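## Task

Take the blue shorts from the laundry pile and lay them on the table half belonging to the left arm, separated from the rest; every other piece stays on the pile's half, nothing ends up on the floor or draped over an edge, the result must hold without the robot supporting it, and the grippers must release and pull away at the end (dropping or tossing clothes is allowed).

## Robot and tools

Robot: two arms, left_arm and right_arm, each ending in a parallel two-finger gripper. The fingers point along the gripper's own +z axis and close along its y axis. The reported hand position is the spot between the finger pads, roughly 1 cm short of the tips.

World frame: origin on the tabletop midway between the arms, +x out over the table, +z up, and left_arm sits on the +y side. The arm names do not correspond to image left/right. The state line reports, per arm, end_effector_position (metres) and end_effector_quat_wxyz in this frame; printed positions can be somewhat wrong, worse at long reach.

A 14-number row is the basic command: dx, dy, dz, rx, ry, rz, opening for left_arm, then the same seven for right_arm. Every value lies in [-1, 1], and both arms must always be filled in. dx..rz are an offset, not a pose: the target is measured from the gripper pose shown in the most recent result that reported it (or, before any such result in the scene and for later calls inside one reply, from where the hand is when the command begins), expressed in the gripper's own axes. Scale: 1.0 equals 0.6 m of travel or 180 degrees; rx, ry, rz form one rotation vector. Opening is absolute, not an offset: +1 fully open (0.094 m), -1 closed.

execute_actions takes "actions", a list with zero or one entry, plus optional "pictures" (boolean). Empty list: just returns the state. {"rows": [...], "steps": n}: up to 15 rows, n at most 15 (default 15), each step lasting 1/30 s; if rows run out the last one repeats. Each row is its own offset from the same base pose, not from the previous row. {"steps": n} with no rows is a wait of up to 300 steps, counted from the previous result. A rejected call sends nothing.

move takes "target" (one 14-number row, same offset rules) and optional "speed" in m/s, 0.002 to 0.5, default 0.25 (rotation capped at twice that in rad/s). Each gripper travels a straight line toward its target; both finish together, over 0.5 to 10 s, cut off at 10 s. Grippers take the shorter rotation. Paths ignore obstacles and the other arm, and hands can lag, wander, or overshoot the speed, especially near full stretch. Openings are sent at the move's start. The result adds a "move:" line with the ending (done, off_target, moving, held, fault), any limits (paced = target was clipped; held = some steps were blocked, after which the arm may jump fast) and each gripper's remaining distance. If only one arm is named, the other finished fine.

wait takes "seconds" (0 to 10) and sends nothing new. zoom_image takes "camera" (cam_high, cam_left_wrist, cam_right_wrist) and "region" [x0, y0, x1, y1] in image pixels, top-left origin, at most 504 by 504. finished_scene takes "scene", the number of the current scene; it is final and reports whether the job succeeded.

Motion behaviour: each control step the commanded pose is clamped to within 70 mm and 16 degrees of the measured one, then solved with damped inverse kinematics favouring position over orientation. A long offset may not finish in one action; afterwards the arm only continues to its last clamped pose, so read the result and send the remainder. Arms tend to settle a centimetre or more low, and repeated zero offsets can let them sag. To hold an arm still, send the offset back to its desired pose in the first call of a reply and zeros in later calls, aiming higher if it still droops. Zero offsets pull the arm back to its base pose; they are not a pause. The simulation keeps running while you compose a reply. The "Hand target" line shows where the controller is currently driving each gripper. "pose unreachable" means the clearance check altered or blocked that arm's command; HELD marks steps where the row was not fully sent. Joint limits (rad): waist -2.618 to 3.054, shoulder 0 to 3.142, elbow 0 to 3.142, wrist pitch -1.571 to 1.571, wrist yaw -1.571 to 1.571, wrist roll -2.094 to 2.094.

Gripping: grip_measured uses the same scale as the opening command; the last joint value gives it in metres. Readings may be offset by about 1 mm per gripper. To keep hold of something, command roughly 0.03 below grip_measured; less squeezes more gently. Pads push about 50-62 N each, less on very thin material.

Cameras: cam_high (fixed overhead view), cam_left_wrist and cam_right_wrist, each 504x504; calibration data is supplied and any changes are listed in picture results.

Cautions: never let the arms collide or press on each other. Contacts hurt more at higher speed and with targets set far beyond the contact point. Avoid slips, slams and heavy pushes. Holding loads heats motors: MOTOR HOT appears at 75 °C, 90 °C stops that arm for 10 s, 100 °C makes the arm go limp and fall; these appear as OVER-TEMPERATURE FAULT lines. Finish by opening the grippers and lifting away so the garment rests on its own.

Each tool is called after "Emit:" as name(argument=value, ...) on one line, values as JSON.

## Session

Emit:
execute_actions(actions=[])

Scene clock: 0.00 s of 6000.00 s.
left_arm: end_effector_position=(+0.3861, +0.2844, +0.4023) grip_measured=+1.000 end_effector_quat_wxyz=(+0.702, -0.015, +0.712, +0.008) | right_arm: end_effector_position=(+0.3745, -0.3190, +0.4145) grip_measured=+1.000 end_effector_quat_wxyz=(+0.714, +0.013, +0.699, -0.017)
Joint positions: left_arm=[-0.012  1.048  1.042 -0.009  0.004 -0.011  0.094] | right_arm=[ 0.001  1.055  1.059  0.017  0.    -0.005  0.094]
Joint velocities: left_arm=[-0.002  0.002 -0.007 -0.066 -0.066 -0.022  0.   ] | right_arm=[-0.012  0.022  0.007 -0.022 -0.007 -0.022  0.   ]
Motor temperatures (°C, as the motors report them): left_arm=[25 27 27 28 27 26] | right_arm=[26 29 26 28 25 28]
Hand target (left_arm): +0.383, +0.284, +0.415; +0.714, -0.016, +0.700, +0.007
Hand target (right_arm): +0.372, -0.319, +0.421; +0.719, +0.013, +0.695, -0.018

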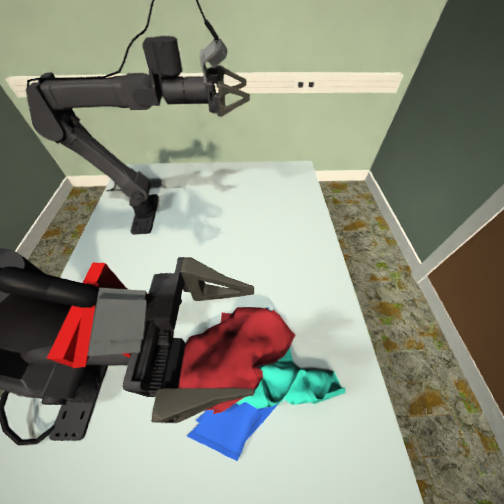

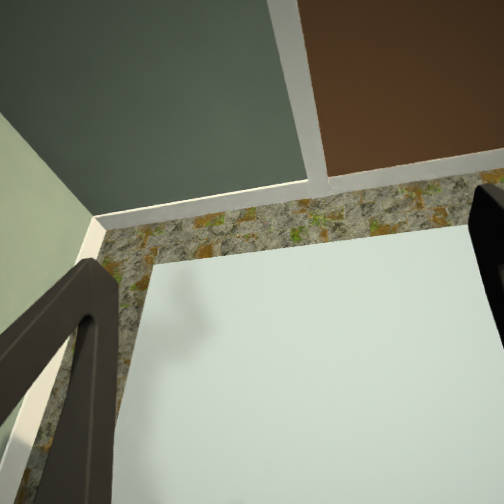

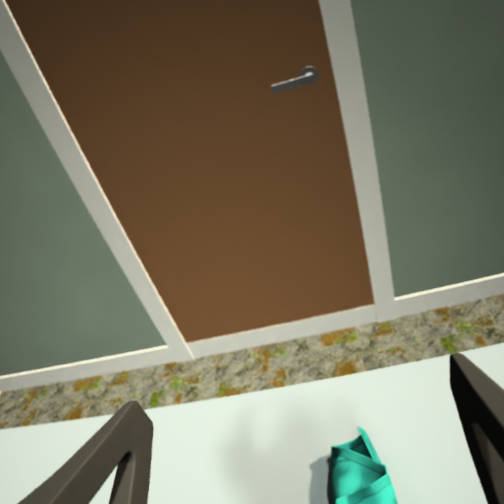

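Emit:
zoom_image(camera="cam_high", region=[140, 290, 380, 494])

Region (140, 290, 380, 494) of cam_high's 504x504 image, scaled by 2.100, with more detail than that image has; it fills the top 428 rows of this view, and the rest is white.

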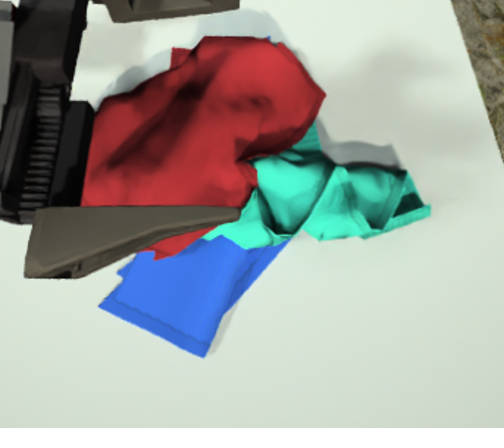

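Emit:
move(target=[0, 0, 0, 0, 0, 0, 1, 0.6066, -0.2024, -0.0624, 0.3164, 0.4315, 0.3098, 0.28], speed=0.4)

Scene clock: 43.03 s of 6000.00 s.
left_arm: end_effector_position=(+0.3861, +0.2844, +0.4023) grip_measured=+1.000 end_effector_quat_wxyz=(+0.702, -0.015, +0.712, +0.008) | right_arm: end_effector_position=(+0.3344, -0.4387, +0.0384) grip_measured=+0.281 end_effector_quat_wxyz=(+0.000, +0.601, +0.799, -0.006)
Joint positions: left_arm=[-0.012  1.048  1.042 -0.009  0.004 -0.011  0.094] | right_arm=[-0.329  1.991  1.458 -1.041  0.011  0.916  0.06 ]
Joint velocities: left_arm=[-0.012 -0.012 -0.022  0.007 -0.051  0.037  0.   ] | right_arm=[ 0.002 -0.007  0.022 -0.007 -0.007 -0.037  0.001]
Motor temperatures (°C, as the motors report them): left_arm=[25 28 29 33 27 26] | right_arm=[26 29 28 34 25 28]
Hand target (left_arm): +0.386, +0.284, +0.402; +0.702, -0.015, +0.712, +0.008
Hand target (right_arm): +0.337, -0.441, +0.043; +0.002, +0.607, +0.795, -0.003
Off the commanded pose (left_arm): 0.000 m, 0 deg.
Off the commanded pose (right_arm): 0.013 m, 1 deg.
After step 90, 37.03 s passed at rest.
move: off_target (right_arm)
camera_calibration (this result's frames):
cam_right_wrist: T_world_to_cam=[[-0.998308, 0.00694513, -0.0577238, 0.344037], [-0.0252208, 0.84283, 0.537589, 0.407674], [0.0523849, 0.538135, -0.841229, 0.365777], [0, 0, 0, 1]] pos_world=[0.334575, -0.542827, 0.1084]

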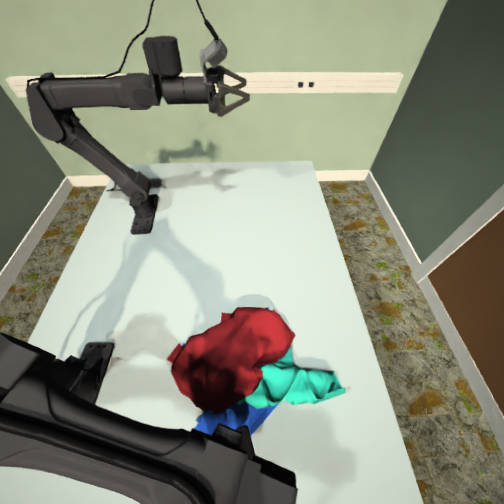

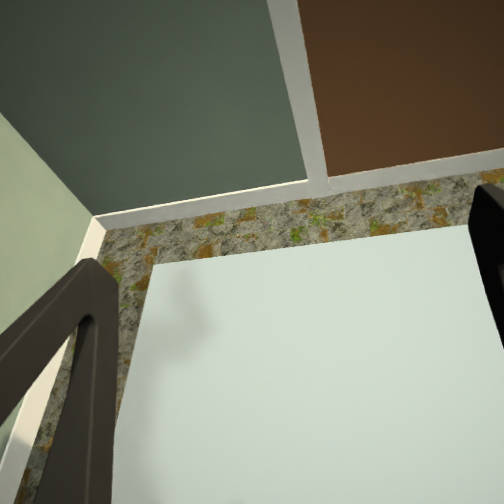

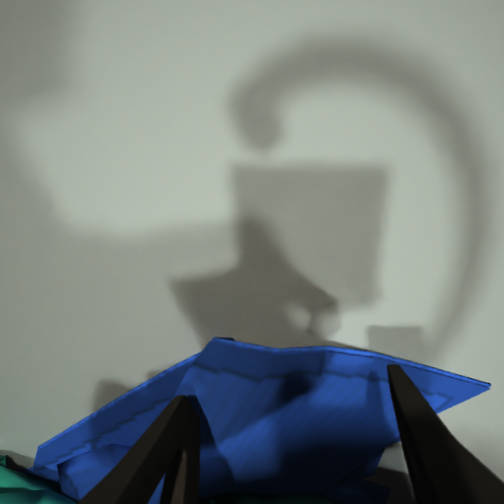

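Emit:
move(target=[0, 0, 0, 0, 0, 0, 1, 0.0181, -0.0284, -0.005, 0, 0, -0.349, 0.28], speed=0.2)

Scene clock: 85.63 s of 6000.00 s.
left_arm: end_effector_position=(+0.3861, +0.2844, +0.4023) grip_measured=+1.000 end_effector_quat_wxyz=(+0.702, -0.015, +0.712, +0.008) | right_arm: end_effector_position=(+0.3142, -0.4305, +0.0358) grip_measured=+0.281 end_effector_quat_wxyz=(-0.017, +0.099, +0.995, +0.000)
Joint positions: left_arm=[-0.012  1.048  1.042 -0.009  0.004 -0.011  0.094] | right_arm=[-0.329  1.943  1.378 -1.039  0.009 -0.175  0.06 ]
Joint velocities: left_arm=[ 0.007  0.007 -0.007 -0.051 -0.051  0.022  0.   ] | right_arm=[ 0.007  0.012 -0.007  0.037 -0.022 -0.022 -0.   ]
Motor temperatures (°C, as the motors report them): left_arm=[25 28 29 34 27 26] | right_arm=[26 32 28 29 25 28]
Hand target (left_arm): +0.386, +0.284, +0.402; +0.702, -0.015, +0.712, +0.008
Hand target (right_arm): +0.315, -0.433, +0.042; -0.003, +0.097, +0.995, -0.005
Off the commanded pose (left_arm): 0.000 m, 0 deg.
Off the commanded pose (right_arm): 0.006 m, 2 deg.
After step 90, 36.33 s passed at rest.
move: done
camera_calibration (this result's frames):
cam_right_wrist: T_world_to_cam=[[-0.468796, -0.881835, -0.0509715, -0.225583], [-0.737442, 0.358965, 0.572122, 0.41587], [-0.48622, 0.305797, -0.818583, 0.428546], [0, 0, 0, 1]] pos_world=[0.409295, -0.479258, 0.101374]

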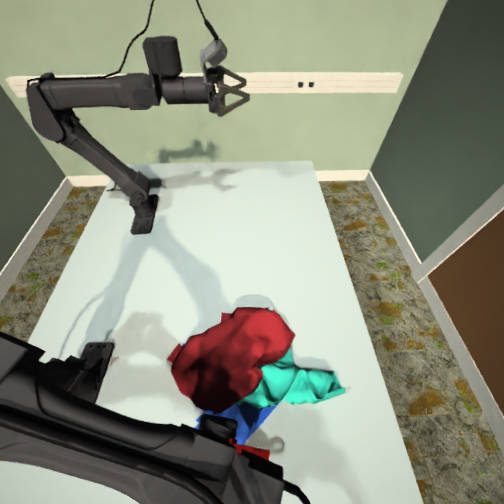

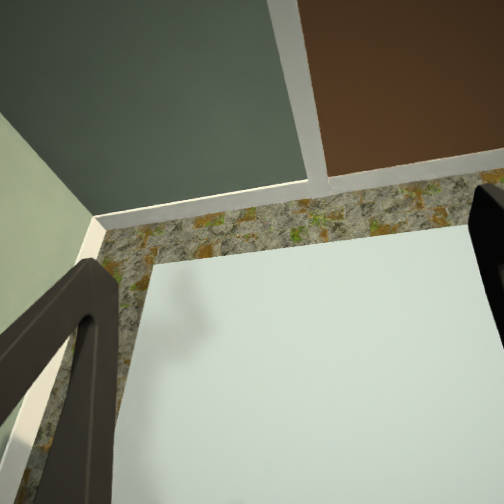

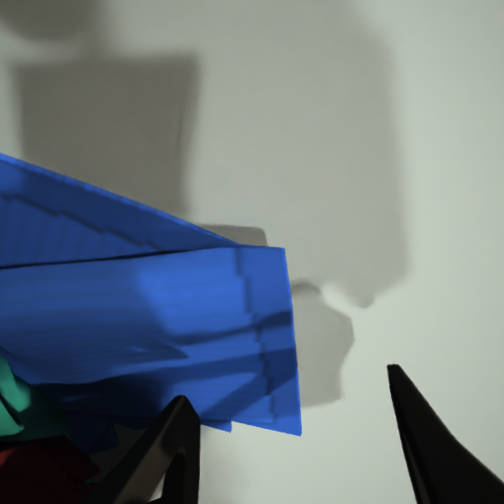

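Emit:
move(target=[0, 0, 0, 0, 0, 0, 1, 0, 0, 0.04, 0, 0, 0, 0.28], speed=0.1)

Emit:
move(target=[0, 0, 0, 0, 0, 0, 1, 0, 0, 0, 0, 0, 0, -1], speed=0.1)

Scene clock: 100.07 s of 6000.00 s.
left_arm: end_effector_position=(+0.3861, +0.2844, +0.4023) grip_measured=+1.000 end_effector_quat_wxyz=(+0.702, -0.015, +0.712, +0.008) | right_arm: end_effector_position=(+0.3133, -0.4302, +0.0173) grip_measured=+0.281 end_effector_quat_wxyz=(-0.016, +0.098, +0.995, -0.000)
Joint positions: left_arm=[-0.012  1.048  1.042 -0.009  0.004 -0.011  0.094] | right_arm=[-0.329  1.961  1.326 -0.965  0.009 -0.178  0.06 ]
Joint velocities: left_arm=[-0.002  0.007  0.007 -0.037 -0.007 -0.022  0.   ] | right_arm=[-0.012  0.007 -0.017 -0.037 -0.037 -0.051  0.001]
Motor temperatures (°C, as the motors report them): left_arm=[25 28 29 35 27 26] | right_arm=[26 33 28 29 25 28]
Hand target (left_arm): +0.386, +0.284, +0.402; +0.702, -0.015, +0.712, +0.008
Hand target (right_arm): +0.313, -0.430, +0.012; -0.017, +0.099, +0.995, +0.000
Off the commanded pose (left_arm): 0.000 m, 0 deg.
Off the commanded pose (right_arm): 0.006 m, 0 deg.
After step 90, 10.53 s passed at rest.
move: done
camera_calibration (this result's frames):
cam_right_wrist: T_world_to_cam=[[-0.466277, -0.883142, -0.0514417, -0.227975], [-0.740227, 0.357658, 0.569337, 0.426044], [-0.484407, 0.303547, -0.820493, 0.411388], [0, 0, 0, 1]] pos_world=[0.408349, -0.478588, 0.0832508]

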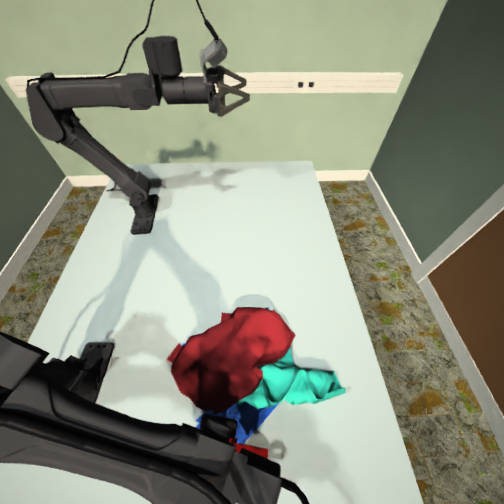

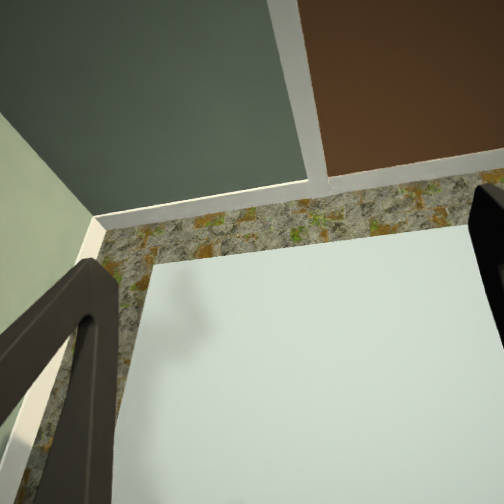

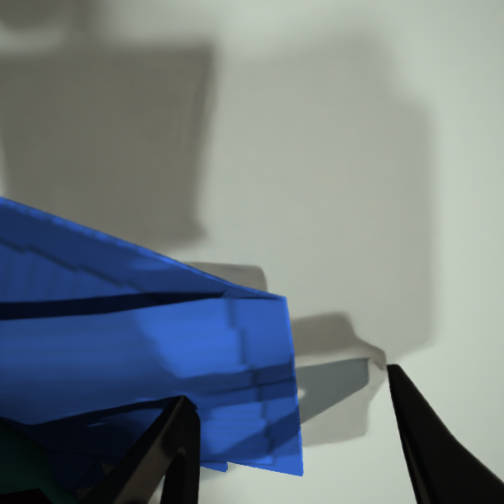

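Scene clock: 100.57 s of 6000.00 s.
left_arm: end_effector_position=(+0.3861, +0.2844, +0.4023) grip_measured=+1.000 end_effector_quat_wxyz=(+0.702, -0.015, +0.712, +0.008) | right_arm: end_effector_position=(+0.3133, -0.4302, +0.0173) grip_measured=-0.995 end_effector_quat_wxyz=(-0.016, +0.098, +0.995, -0.000)
Joint positions: left_arm=[-0.012  1.048  1.042 -0.009  0.004 -0.011  0.094] | right_arm=[-0.329  1.961  1.326 -0.965  0.009 -0.178  0.   ]
Joint velocities: left_arm=[ 0.002 -0.007  0.002  0.051  0.022  0.007  0.   ] | right_arm=[-0.007 -0.007 -0.012  0.022  0.007 -0.081  0.001]
Motor temperatures (°C, as the motors report them): left_arm=[25 28 29 35 27 26] | right_arm=[26 33 28 29 25 28]
Hand target (left_arm): +0.386, +0.284, +0.402; +0.702, -0.015, +0.712, +0.008
Hand target (right_arm): +0.313, -0.430, +0.017; -0.016, +0.098, +0.995, -0.000
Off the commanded pose (left_arm): 0.000 m, 0 deg.
Off the commanded pose (right_arm): 0.000 m, 0 deg.
move: done
camera_calibration (this result's frames):
cam_right_wrist: T_world_to_cam=[[-0.466277, -0.883142, -0.0514417, -0.227975], [-0.740227, 0.357658, 0.569337, 0.426044], [-0.484407, 0.303547, -0.820493, 0.411388], [0, 0, 0, 1]] pos_world=[0.408349, -0.478588, 0.0832508]

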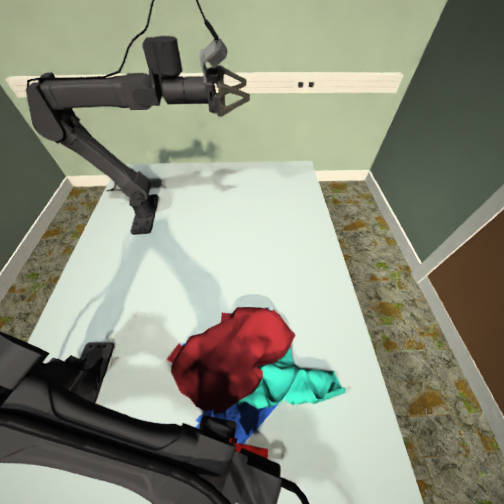

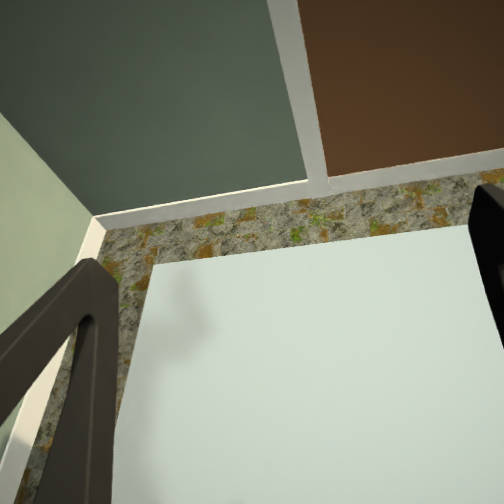

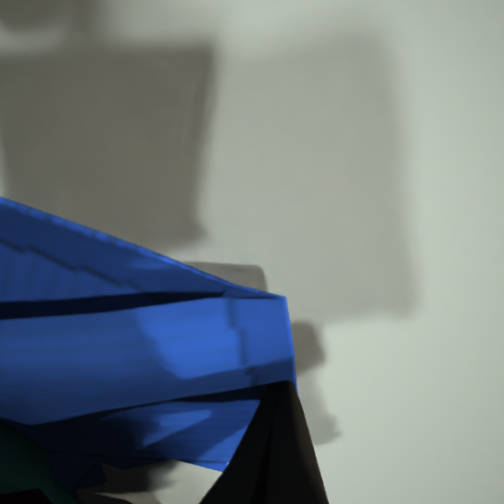

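Emit:
move(target=[0, 0, 0, 0, 0, 0, 1, 0, 0, -0.1, 0, 0, 0, -1], speed=0.15)

Scene clock: 113.70 s of 6000.00 s.
left_arm: end_effector_position=(+0.3861, +0.2844, +0.4023) grip_measured=+1.000 end_effector_quat_wxyz=(+0.702, -0.015, +0.712, +0.008) | right_arm: end_effector_position=(+0.3119, -0.4296, +0.0669) grip_measured=-0.995 end_effector_quat_wxyz=(-0.028, +0.098, +0.995, +0.003)
Joint positions: left_arm=[-0.012  1.048  1.042 -0.009  0.004 -0.011  0.094] | right_arm=[-0.329  1.924  1.479 -1.182  0.009 -0.178  0.   ]
Joint velocities: left_arm=[ 0.012  0.012 -0.007 -0.022  0.037  0.022  0.   ] | right_arm=[-0.007  0.002 -0.017 -0.066  0.051  0.007 -0.001]
Motor temperatures (°C, as the motors report them): left_arm=[25 28 29 35 27 26] | right_arm=[26 33 28 28 25 28]
Hand target (left_arm): +0.386, +0.284, +0.402; +0.702, -0.015, +0.712, +0.008
Hand target (right_arm): +0.316, -0.431, +0.077; -0.015, +0.098, +0.995, -0.000
Off the commanded pose (left_arm): 0.000 m, 0 deg.
Off the commanded pose (right_arm): 0.011 m, 2 deg.
After step 90, 9.07 s passed at rest.
move: off_target (right_arm)
camera_calibration (this result's frames):
cam_right_wrist: T_world_to_cam=[[-0.467501, -0.882662, -0.0484788, -0.225196], [-0.726012, 0.352087, 0.590713, 0.388321], [-0.504331, 0.311355, -0.805424, 0.459854], [0, 0, 0, 1]] pos_world=[0.408565, -0.478673, 0.130074]

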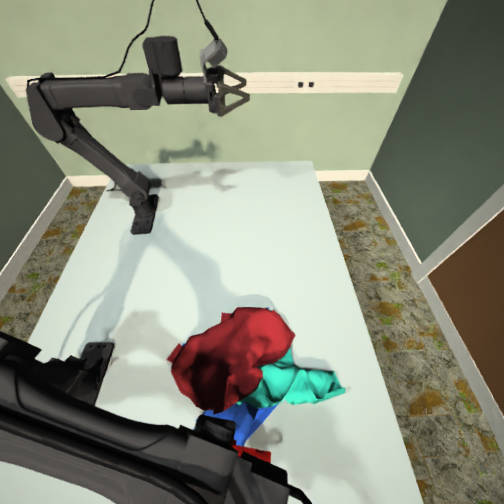

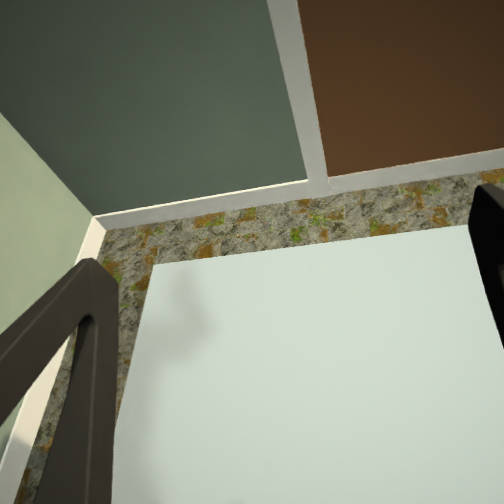

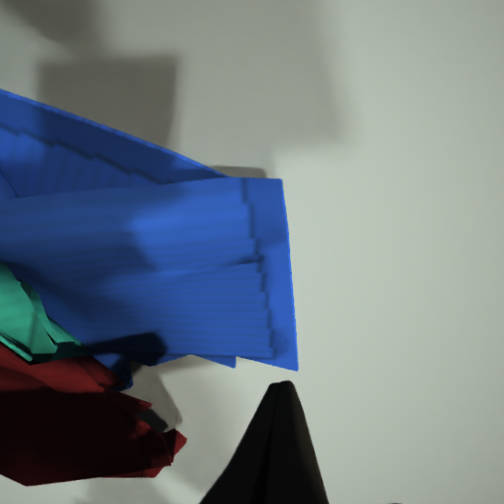

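Emit:
move(target=[0, 0, 0, 0, 0, 0, 1, -0.0591, 0.0011, 0.0333, 0, 0, 0.335, 0.6], speed=0.2)

Emit:
move(target=[0, 0, 0, 0, 0, 0, 1, 0, 0, 0.055, 0, 0, 0, 0.6], speed=0.1)

Emit:
move(target=[0, 0, 0, 0, 0, 0, 1, 0, 0, 0, 0, 0, 0, -1], speed=0.1)

Scene clock: 203.90 s of 6000.00 s.
left_arm: end_effector_position=(+0.3861, +0.2844, +0.4023) grip_measured=+1.000 end_effector_quat_wxyz=(+0.702, -0.015, +0.712, +0.008) | right_arm: end_effector_position=(+0.3347, -0.4358, +0.0429) grip_measured=+0.599 end_effector_quat_wxyz=(-0.037, +0.584, +0.811, -0.014)
Joint positions: left_arm=[-0.012  1.048  1.042 -0.009  0.004 -0.011  0.094] | right_arm=[-0.323  2.055  1.567 -1.162  0.008  0.881  0.075]
Joint velocities: left_arm=[-0.002  0.012 -0.007 -0.037  0.051  0.081  0.   ] | right_arm=[ 0.002 -0.027 -0.017 -0.007 -0.022  0.11  -0.001]
Motor temperatures (°C, as the motors report them): left_arm=[25 28 29 36 27 26] | right_arm=[26 34 29 27 25 28]
Hand target (left_arm): +0.386, +0.284, +0.402; +0.702, -0.015, +0.712, +0.008
Hand target (right_arm): +0.345, -0.435, +0.044; -0.026, +0.584, +0.811, -0.011
Off the commanded pose (left_arm): 0.000 m, 0 deg.
Off the commanded pose (right_arm): 0.011 m, 1 deg.
After step 90, 84.03 s passed at rest.
move: off_target (right_arm)
camera_calibration (this result's frames):
cam_right_wrist: T_world_to_cam=[[-0.999363, -0.0337787, 0.0115581, 0.324208], [-0.0213405, 0.824736, 0.565115, 0.392464], [-0.0286212, 0.564508, -0.824931, 0.40591], [0, 0, 0, 1]] pos_world=[0.343994, -0.541867, 0.109313]

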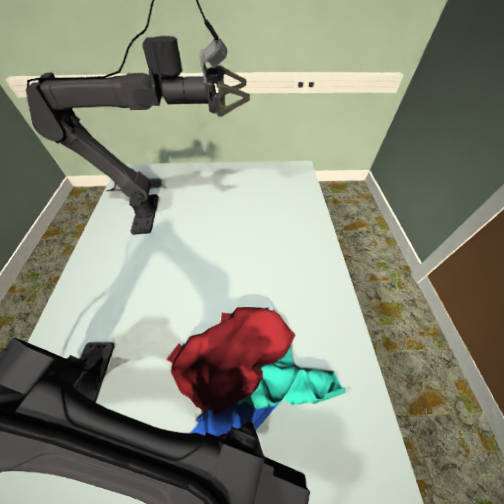

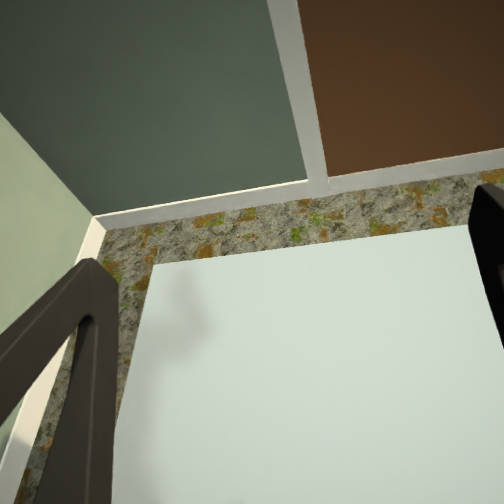

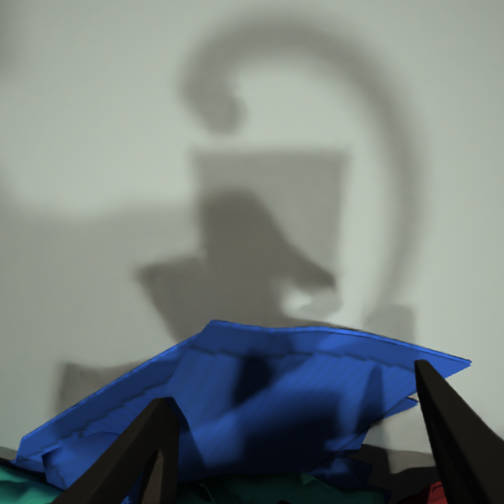

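Scene clock: 204.83 s of 6000.00 s.
left_arm: end_effector_position=(+0.3861, +0.2844, +0.4023) grip_measured=+1.000 end_effector_quat_wxyz=(+0.702, -0.015, +0.712, +0.008) | right_arm: end_effector_position=(+0.3351, -0.4357, +0.0193) grip_measured=+0.599 end_effector_quat_wxyz=(-0.028, +0.584, +0.811, -0.011)
Joint positions: left_arm=[-0.012  1.048  1.042 -0.009  0.004 -0.011  0.094] | right_arm=[-0.323  2.064  1.485 -1.051  0.007  0.882  0.075]
Joint velocities: left_arm=[ 0.007  0.012  0.022  0.007  0.007 -0.022  0.   ] | right_arm=[ 0.002 -0.017  0.002  0.007  0.007 -0.125  0.   ]
Motor temperatures (°C, as the motors report them): left_arm=[25 28 29 36 27 26] | right_arm=[26 34 29 27 25 28]
Hand target (left_arm): +0.386, +0.284, +0.402; +0.702, -0.015, +0.712, +0.008
Hand target (right_arm): +0.332, -0.435, +0.010; -0.037, +0.584, +0.811, -0.014
Off the commanded pose (left_arm): 0.000 m, 0 deg.
Off the commanded pose (right_arm): 0.010 m, 1 deg.
move: done
camera_calibration (this result's frames):
cam_right_wrist: T_world_to_cam=[[-0.999422, -0.0332808, -0.00694308, 0.325532], [-0.0314592, 0.827891, 0.560006, 0.41059], [-0.0128893, 0.559901, -0.828459, 0.379159], [0, 0, 0, 1]] pos_world=[0.343148, -0.541382, 0.0864452]

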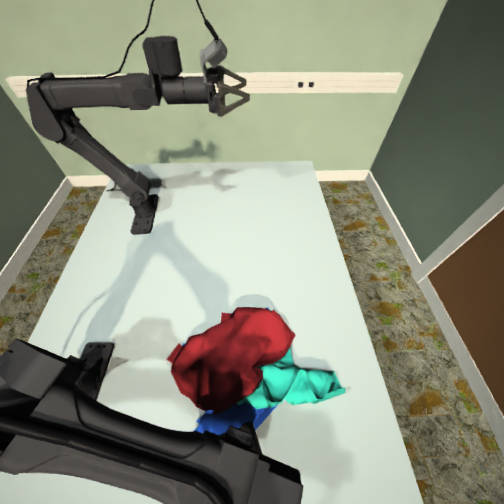

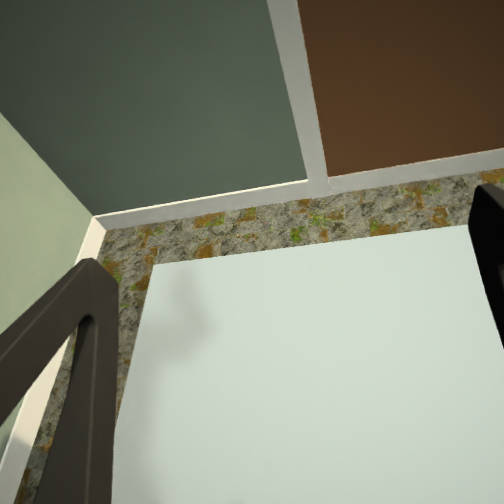

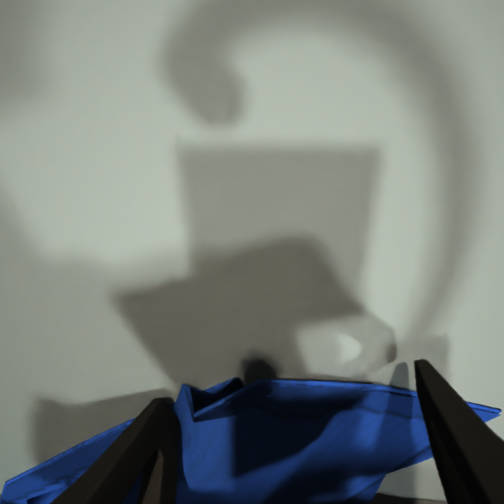

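Scene clock: 205.33 s of 6000.00 s.
left_arm: end_effector_position=(+0.3861, +0.2844, +0.4023) grip_measured=+1.000 end_effector_quat_wxyz=(+0.702, -0.015, +0.712, +0.008) | right_arm: end_effector_position=(+0.3351, -0.4357, +0.0193) grip_measured=-0.987 end_effector_quat_wxyz=(-0.028, +0.584, +0.811, -0.011)
Joint positions: left_arm=[-0.012  1.048  1.042 -0.009  0.004 -0.011  0.094] | right_arm=[-0.323  2.064  1.485 -1.051  0.007  0.882  0.001]
Joint velocities: left_arm=[ 0.012  0.007 -0.012 -0.081 -0.007 -0.051  0.   ] | right_arm=[-0.002  0.002 -0.002  0.022 -0.022  0.051  0.001]
Motor temperatures (°C, as the motors report them): left_arm=[25 28 29 36 27 26] | right_arm=[26 34 29 27 25 28]
Hand target (left_arm): +0.386, +0.284, +0.402; +0.702, -0.015, +0.712, +0.008
Hand target (right_arm): +0.335, -0.436, +0.019; -0.028, +0.584, +0.811, -0.011
Off the commanded pose (left_arm): 0.000 m, 0 deg.
Off the commanded pose (right_arm): 0.000 m, 0 deg.
move: done
camera_calibration (this result's frames):
cam_right_wrist: T_world_to_cam=[[-0.999422, -0.0332808, -0.00694308, 0.325532], [-0.0314592, 0.827891, 0.560006, 0.41059], [-0.0128893, 0.559901, -0.828459, 0.379159], [0, 0, 0, 1]] pos_world=[0.343148, -0.541382, 0.0864452]

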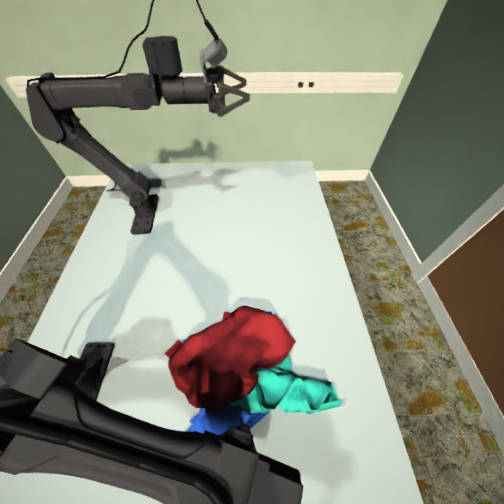

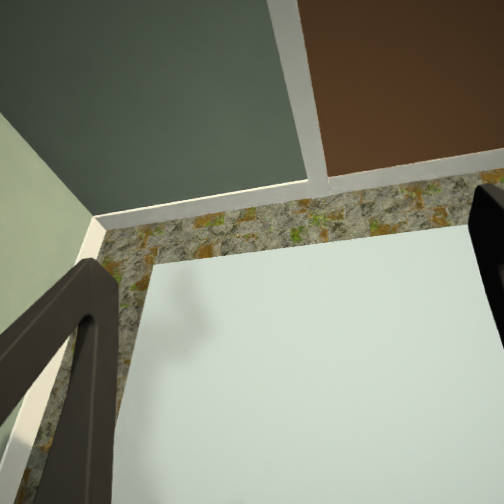

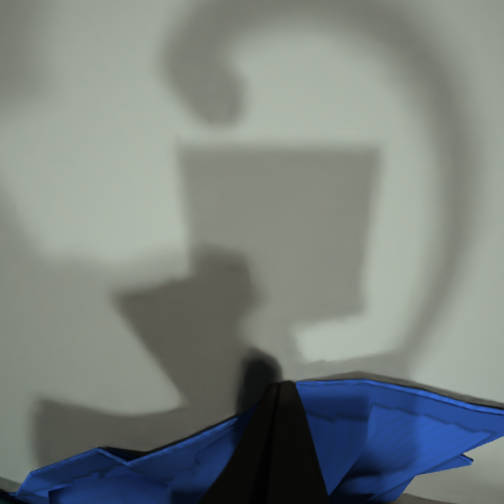

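Emit:
move(target=[0, 0, 0, 0, 0, 0, 1, 0, 0, -0.17, 0, 0, 0, -1], speed=0.12)

Scene clock: 209.43 s of 6000.00 s.
left_arm: end_effector_position=(+0.3861, +0.2844, +0.4023) grip_measured=+1.000 end_effector_quat_wxyz=(+0.702, -0.015, +0.712, +0.008) | right_arm: end_effector_position=(+0.3404, -0.4378, +0.1101) grip_measured=-0.987 end_effector_quat_wxyz=(-0.038, +0.584, +0.811, -0.014)
Joint positions: left_arm=[-0.012  1.048  1.042 -0.009  0.004 -0.011  0.094] | right_arm=[-0.323  2.051  1.83  -1.431  0.007  0.882  0.001]
Joint velocities: left_arm=[-0.007  0.017  0.002  0.022  0.022 -0.007  0.   ] | right_arm=[-0.022  0.007 -0.012 -0.11  -0.007 -0.037 -0.   ]
Motor temperatures (°C, as the motors report them): left_arm=[25 28 29 36 27 26] | right_arm=[26 34 29 27 25 28]
Hand target (left_arm): +0.386, +0.284, +0.402; +0.702, -0.015, +0.712, +0.008
Hand target (right_arm): +0.342, -0.438, +0.121; -0.028, +0.584, +0.811, -0.011
Off the commanded pose (left_arm): 0.000 m, 0 deg.
Off the commanded pose (right_arm): 0.011 m, 1 deg.
move: off_target (right_arm)
camera_calibration (this result's frames):
cam_right_wrist: T_world_to_cam=[[-0.999355, -0.0333065, 0.0134329, 0.329121], [-0.0198203, 0.823417, 0.567091, 0.354916], [-0.0299487, 0.566459, -0.823546, 0.463703], [0, 0, 0, 1]] pos_world=[0.349831, -0.543951, 0.17619]

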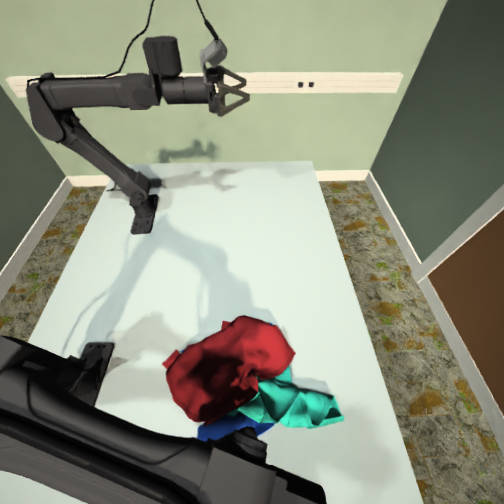

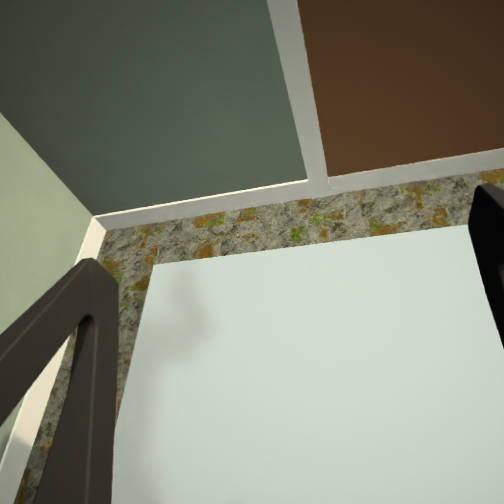

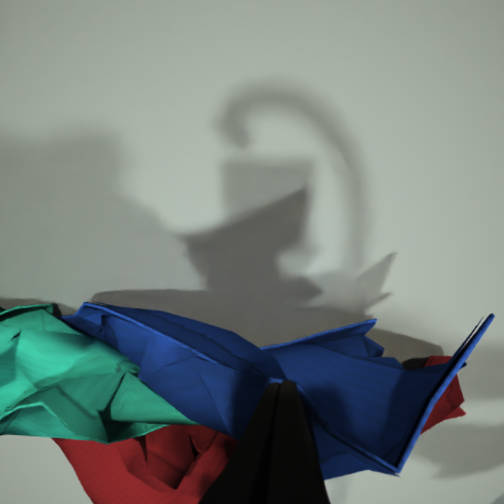

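Emit:
move(target=[0, 0, 0, 0, 0, 0, 1, 0, 0, -0.35, 0, 0, 0, -1], speed=0.12)

Scene clock: 215.50 s of 6000.00 s.
left_arm: end_effector_position=(+0.3861, +0.2844, +0.4023) grip_measured=+1.000 end_effector_quat_wxyz=(+0.702, -0.015, +0.712, +0.008) | right_arm: end_effector_position=(+0.3633, -0.4466, +0.3081) grip_measured=-0.987 end_effector_quat_wxyz=(+0.222, +0.570, +0.789, +0.055)
Joint positions: left_arm=[-0.012  1.048  1.042 -0.009  0.004 -0.011  0.094] | right_arm=[-0.323  1.842  2.277 -1.544  0.007  0.882  0.001]
Joint velocities: left_arm=[-0.012  0.012 -0.022  0.051  0.11   0.037  0.   ] | right_arm=[-0.012 -0.017 -0.007  0.051 -0.037  0.022  0.   ]
Motor temperatures (°C, as the motors report them): left_arm=[25 28 29 36 27 26] | right_arm=[26 35 29 27 25 28]
Hand target (left_arm): +0.386, +0.284, +0.402; +0.702, -0.015, +0.712, +0.008
Hand target (right_arm): +0.360, -0.444, +0.321; +0.237, +0.567, +0.787, +0.059
Off the commanded pose (left_arm): 0.000 m, 0 deg.
Off the commanded pose (right_arm): 0.014 m, 31 deg; orientation clipped at the last step of the last action.
joint sent to its limit (right arm) — the command would take joint 4 (wrist pitch) past its lower limit, so that joint was sent only as far as its limit.
After step 110, 0.30 s passed at rest.
move: off_target (right_arm); limits=paced
camera_calibration (this result's frames):
cam_right_wrist: T_world_to_cam=[[-0.882436, -0.0782531, -0.463879, 0.433502], [-0.251011, 0.912292, 0.3236, 0.449024], [0.39787, 0.401995, -0.824682, 0.403885], [0, 0, 0, 1]] pos_world=[0.334554, -0.538078, 0.388865]

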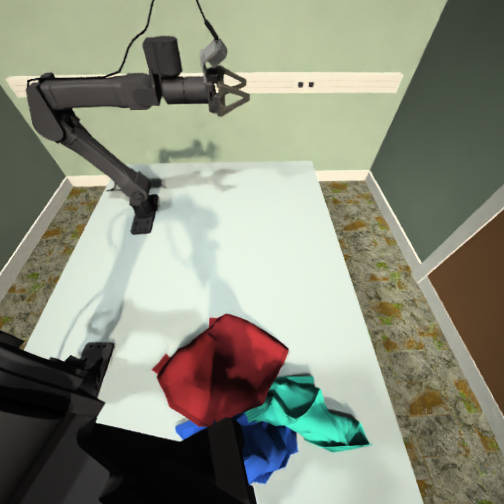

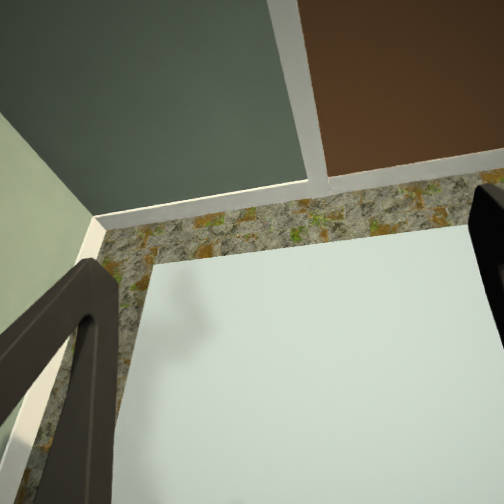

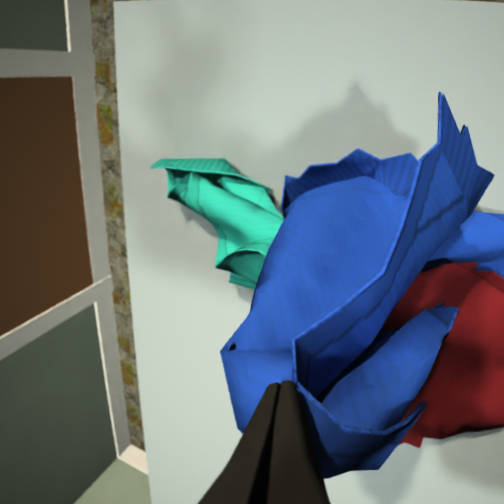

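Emit:
move(target=[0, 0, 0, 0, 0, 0, 1, -0.0113, 0.0738, -0.1765, 0, 0, 0, -1], speed=0.15)

Scene clock: 238.87 s of 6000.00 s.
left_arm: end_effector_position=(+0.3861, +0.2844, +0.4023) grip_measured=+1.000 end_effector_quat_wxyz=(+0.702, -0.015, +0.712, +0.008) | right_arm: end_effector_position=(+0.3678, -0.4229, +0.4080) grip_measured=-0.987 end_effector_quat_wxyz=(+0.361, +0.540, +0.753, +0.109)
Joint positions: left_arm=[-0.012  1.048  1.042 -0.009  0.004 -0.011  0.094] | right_arm=[-0.257  1.811  2.561 -1.548  0.02   0.935  0.001]
Joint velocities: left_arm=[-0.012 -0.002 -0.002 -0.037 -0.007 -0.022  0.   ] | right_arm=[-0.012 -0.002  0.002  0.051  0.022 -0.022 -0.001]
Motor temperatures (°C, as the motors report them): left_arm=[25 28 29 37 27 26] | right_arm=[26 34 29 28 25 28]
Hand target (left_arm): +0.386, +0.284, +0.402; +0.702, -0.015, +0.712, +0.008
Hand target (right_arm): +0.361, -0.420, +0.421; +0.378, +0.536, +0.747, +0.109
Off the commanded pose (left_arm): 0.000 m, 0 deg.
Off the commanded pose (right_arm): 0.014 m, 18 deg; orientation clipped at the last step of the last action.
joint sent to its limit (right arm) — the command would take joint 4 (wrist pitch) past its lower limit, so that joint was sent only as far as its limit.
After step 620, 1.57 s passed at rest.
move: off_target (right_arm); limits=paced
camera_calibration (this result's frames):
cam_right_wrist: T_world_to_cam=[[-0.704538, -0.138193, -0.696081, 0.489631], [-0.337022, 0.928346, 0.156811, 0.502732], [0.624534, 0.345074, -0.700629, 0.316991], [0, 0, 0, 1]] pos_world=[0.316424, -0.508431, 0.484082]

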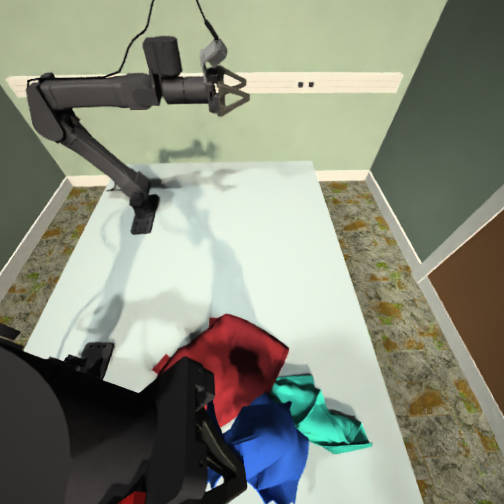

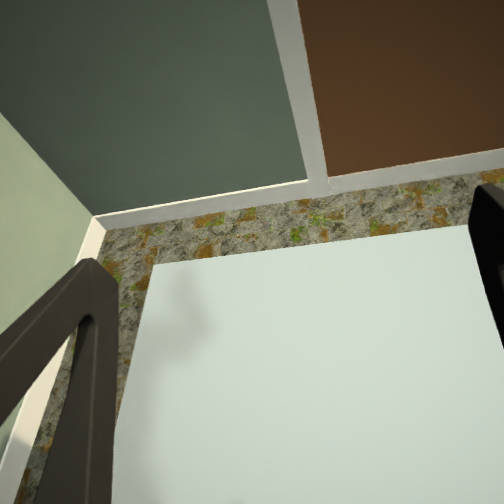

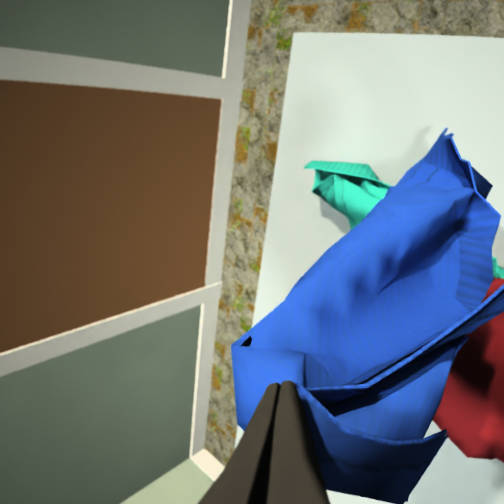

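Emit:
move(target=[0.3431, -0.246, -0.2469, 0, 0.167, 0, 1, 0.8704, 0.2746, -0.1693, -0.1546, 0.201, -0.2603, -1], speed=0.25)

Scene clock: 278.73 s of 6000.00 s.
left_arm: end_effector_position=(+0.2416, +0.1324, +0.1962) grip_measured=+1.000 end_effector_quat_wxyz=(+0.490, -0.012, +0.871, +0.004) | right_arm: end_effector_position=(+0.3383, +0.1332, +0.3410) grip_measured=-0.987 end_effector_quat_wxyz=(+0.266, +0.055, +0.904, +0.330)
Joint positions: left_arm=[-1.084  0.959  0.753 -0.684 -0.84  -0.749  0.094] | right_arm=[ 0.964  2.285  2.852 -1.264  0.066  1.009  0.001]
Joint velocities: left_arm=[ 0.002 -0.012 -0.012 -0.022  0.037  0.051  0.   ] | right_arm=[ 0.002 -0.012  0.007 -0.007 -0.081  0.051 -0.   ]
Motor temperatures (°C, as the motors report them): left_arm=[25 28 29 37 27 26] | right_arm=[26 33 28 30 25 28]
Hand target (left_arm): +0.242, +0.133, +0.198; +0.495, -0.016, +0.868, +0.010
Hand target (right_arm): +0.338, +0.135, +0.354; +0.277, +0.048, +0.896, +0.345
Off the commanded pose (left_arm): 0.005 m, 1 deg.
Off the commanded pose (right_arm): 0.009 m, 6 deg.
elbow stopped short (right arm): the move would have taken joint 3 (elbow) straighter than the controller allows; a more bent joint 3 avoids this.
After step 670, 14.60 s passed at rest.
move: off_target (right_arm)
camera_calibration (this result's frames):
cam_left_wrist: T_world_to_cam=[[-0.116392, -0.969463, -0.215859, 0.198282], [-0.985041, 0.140483, -0.0997974, 0.241855], [0.127074, 0.201014, -0.971311, 0.223312], [0, 0, 0, 1]] pos_world=[0.232938, 0.113361, 0.283843]
cam_right_wrist: T_world_to_cam=[[-0.135824, -0.628319, -0.766007, 0.395804], [-0.990577, 0.072396, 0.116261, 0.335944], [-0.0175932, 0.77458, -0.632231, 0.23319], [0, 0, 0, 1]] pos_world=[0.390641, 0.0437456, 0.411561]

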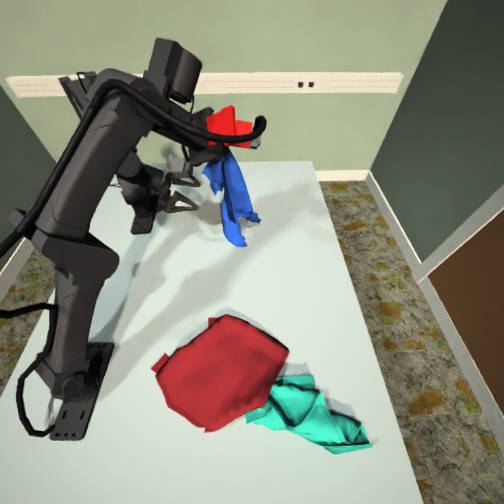

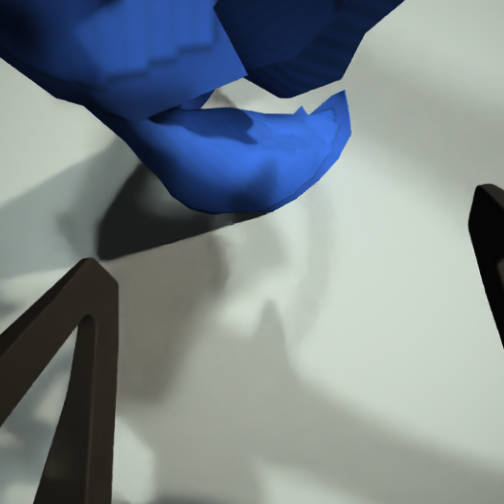

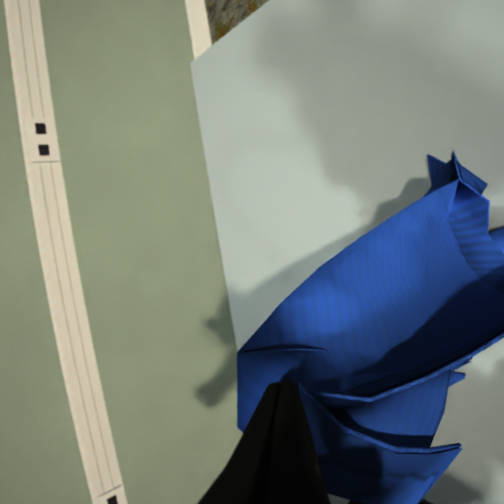

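Emit:
zoom_image(camera="cam_high", region=[120, 90, 320, 270])

Region (120, 90, 320, 270) of cam_high's 504x504 image, scaled by 2.520, with more detail than that image has; it fills the top 454 rows of this view, and the rest is white.

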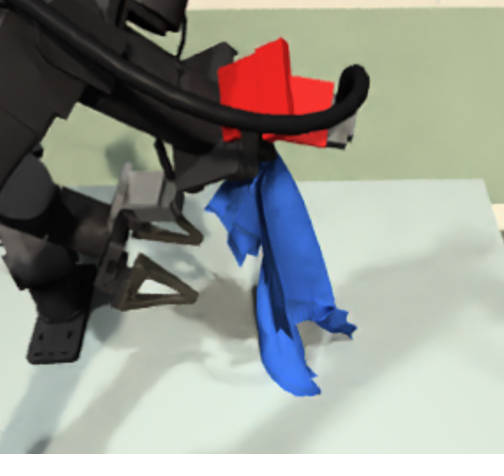

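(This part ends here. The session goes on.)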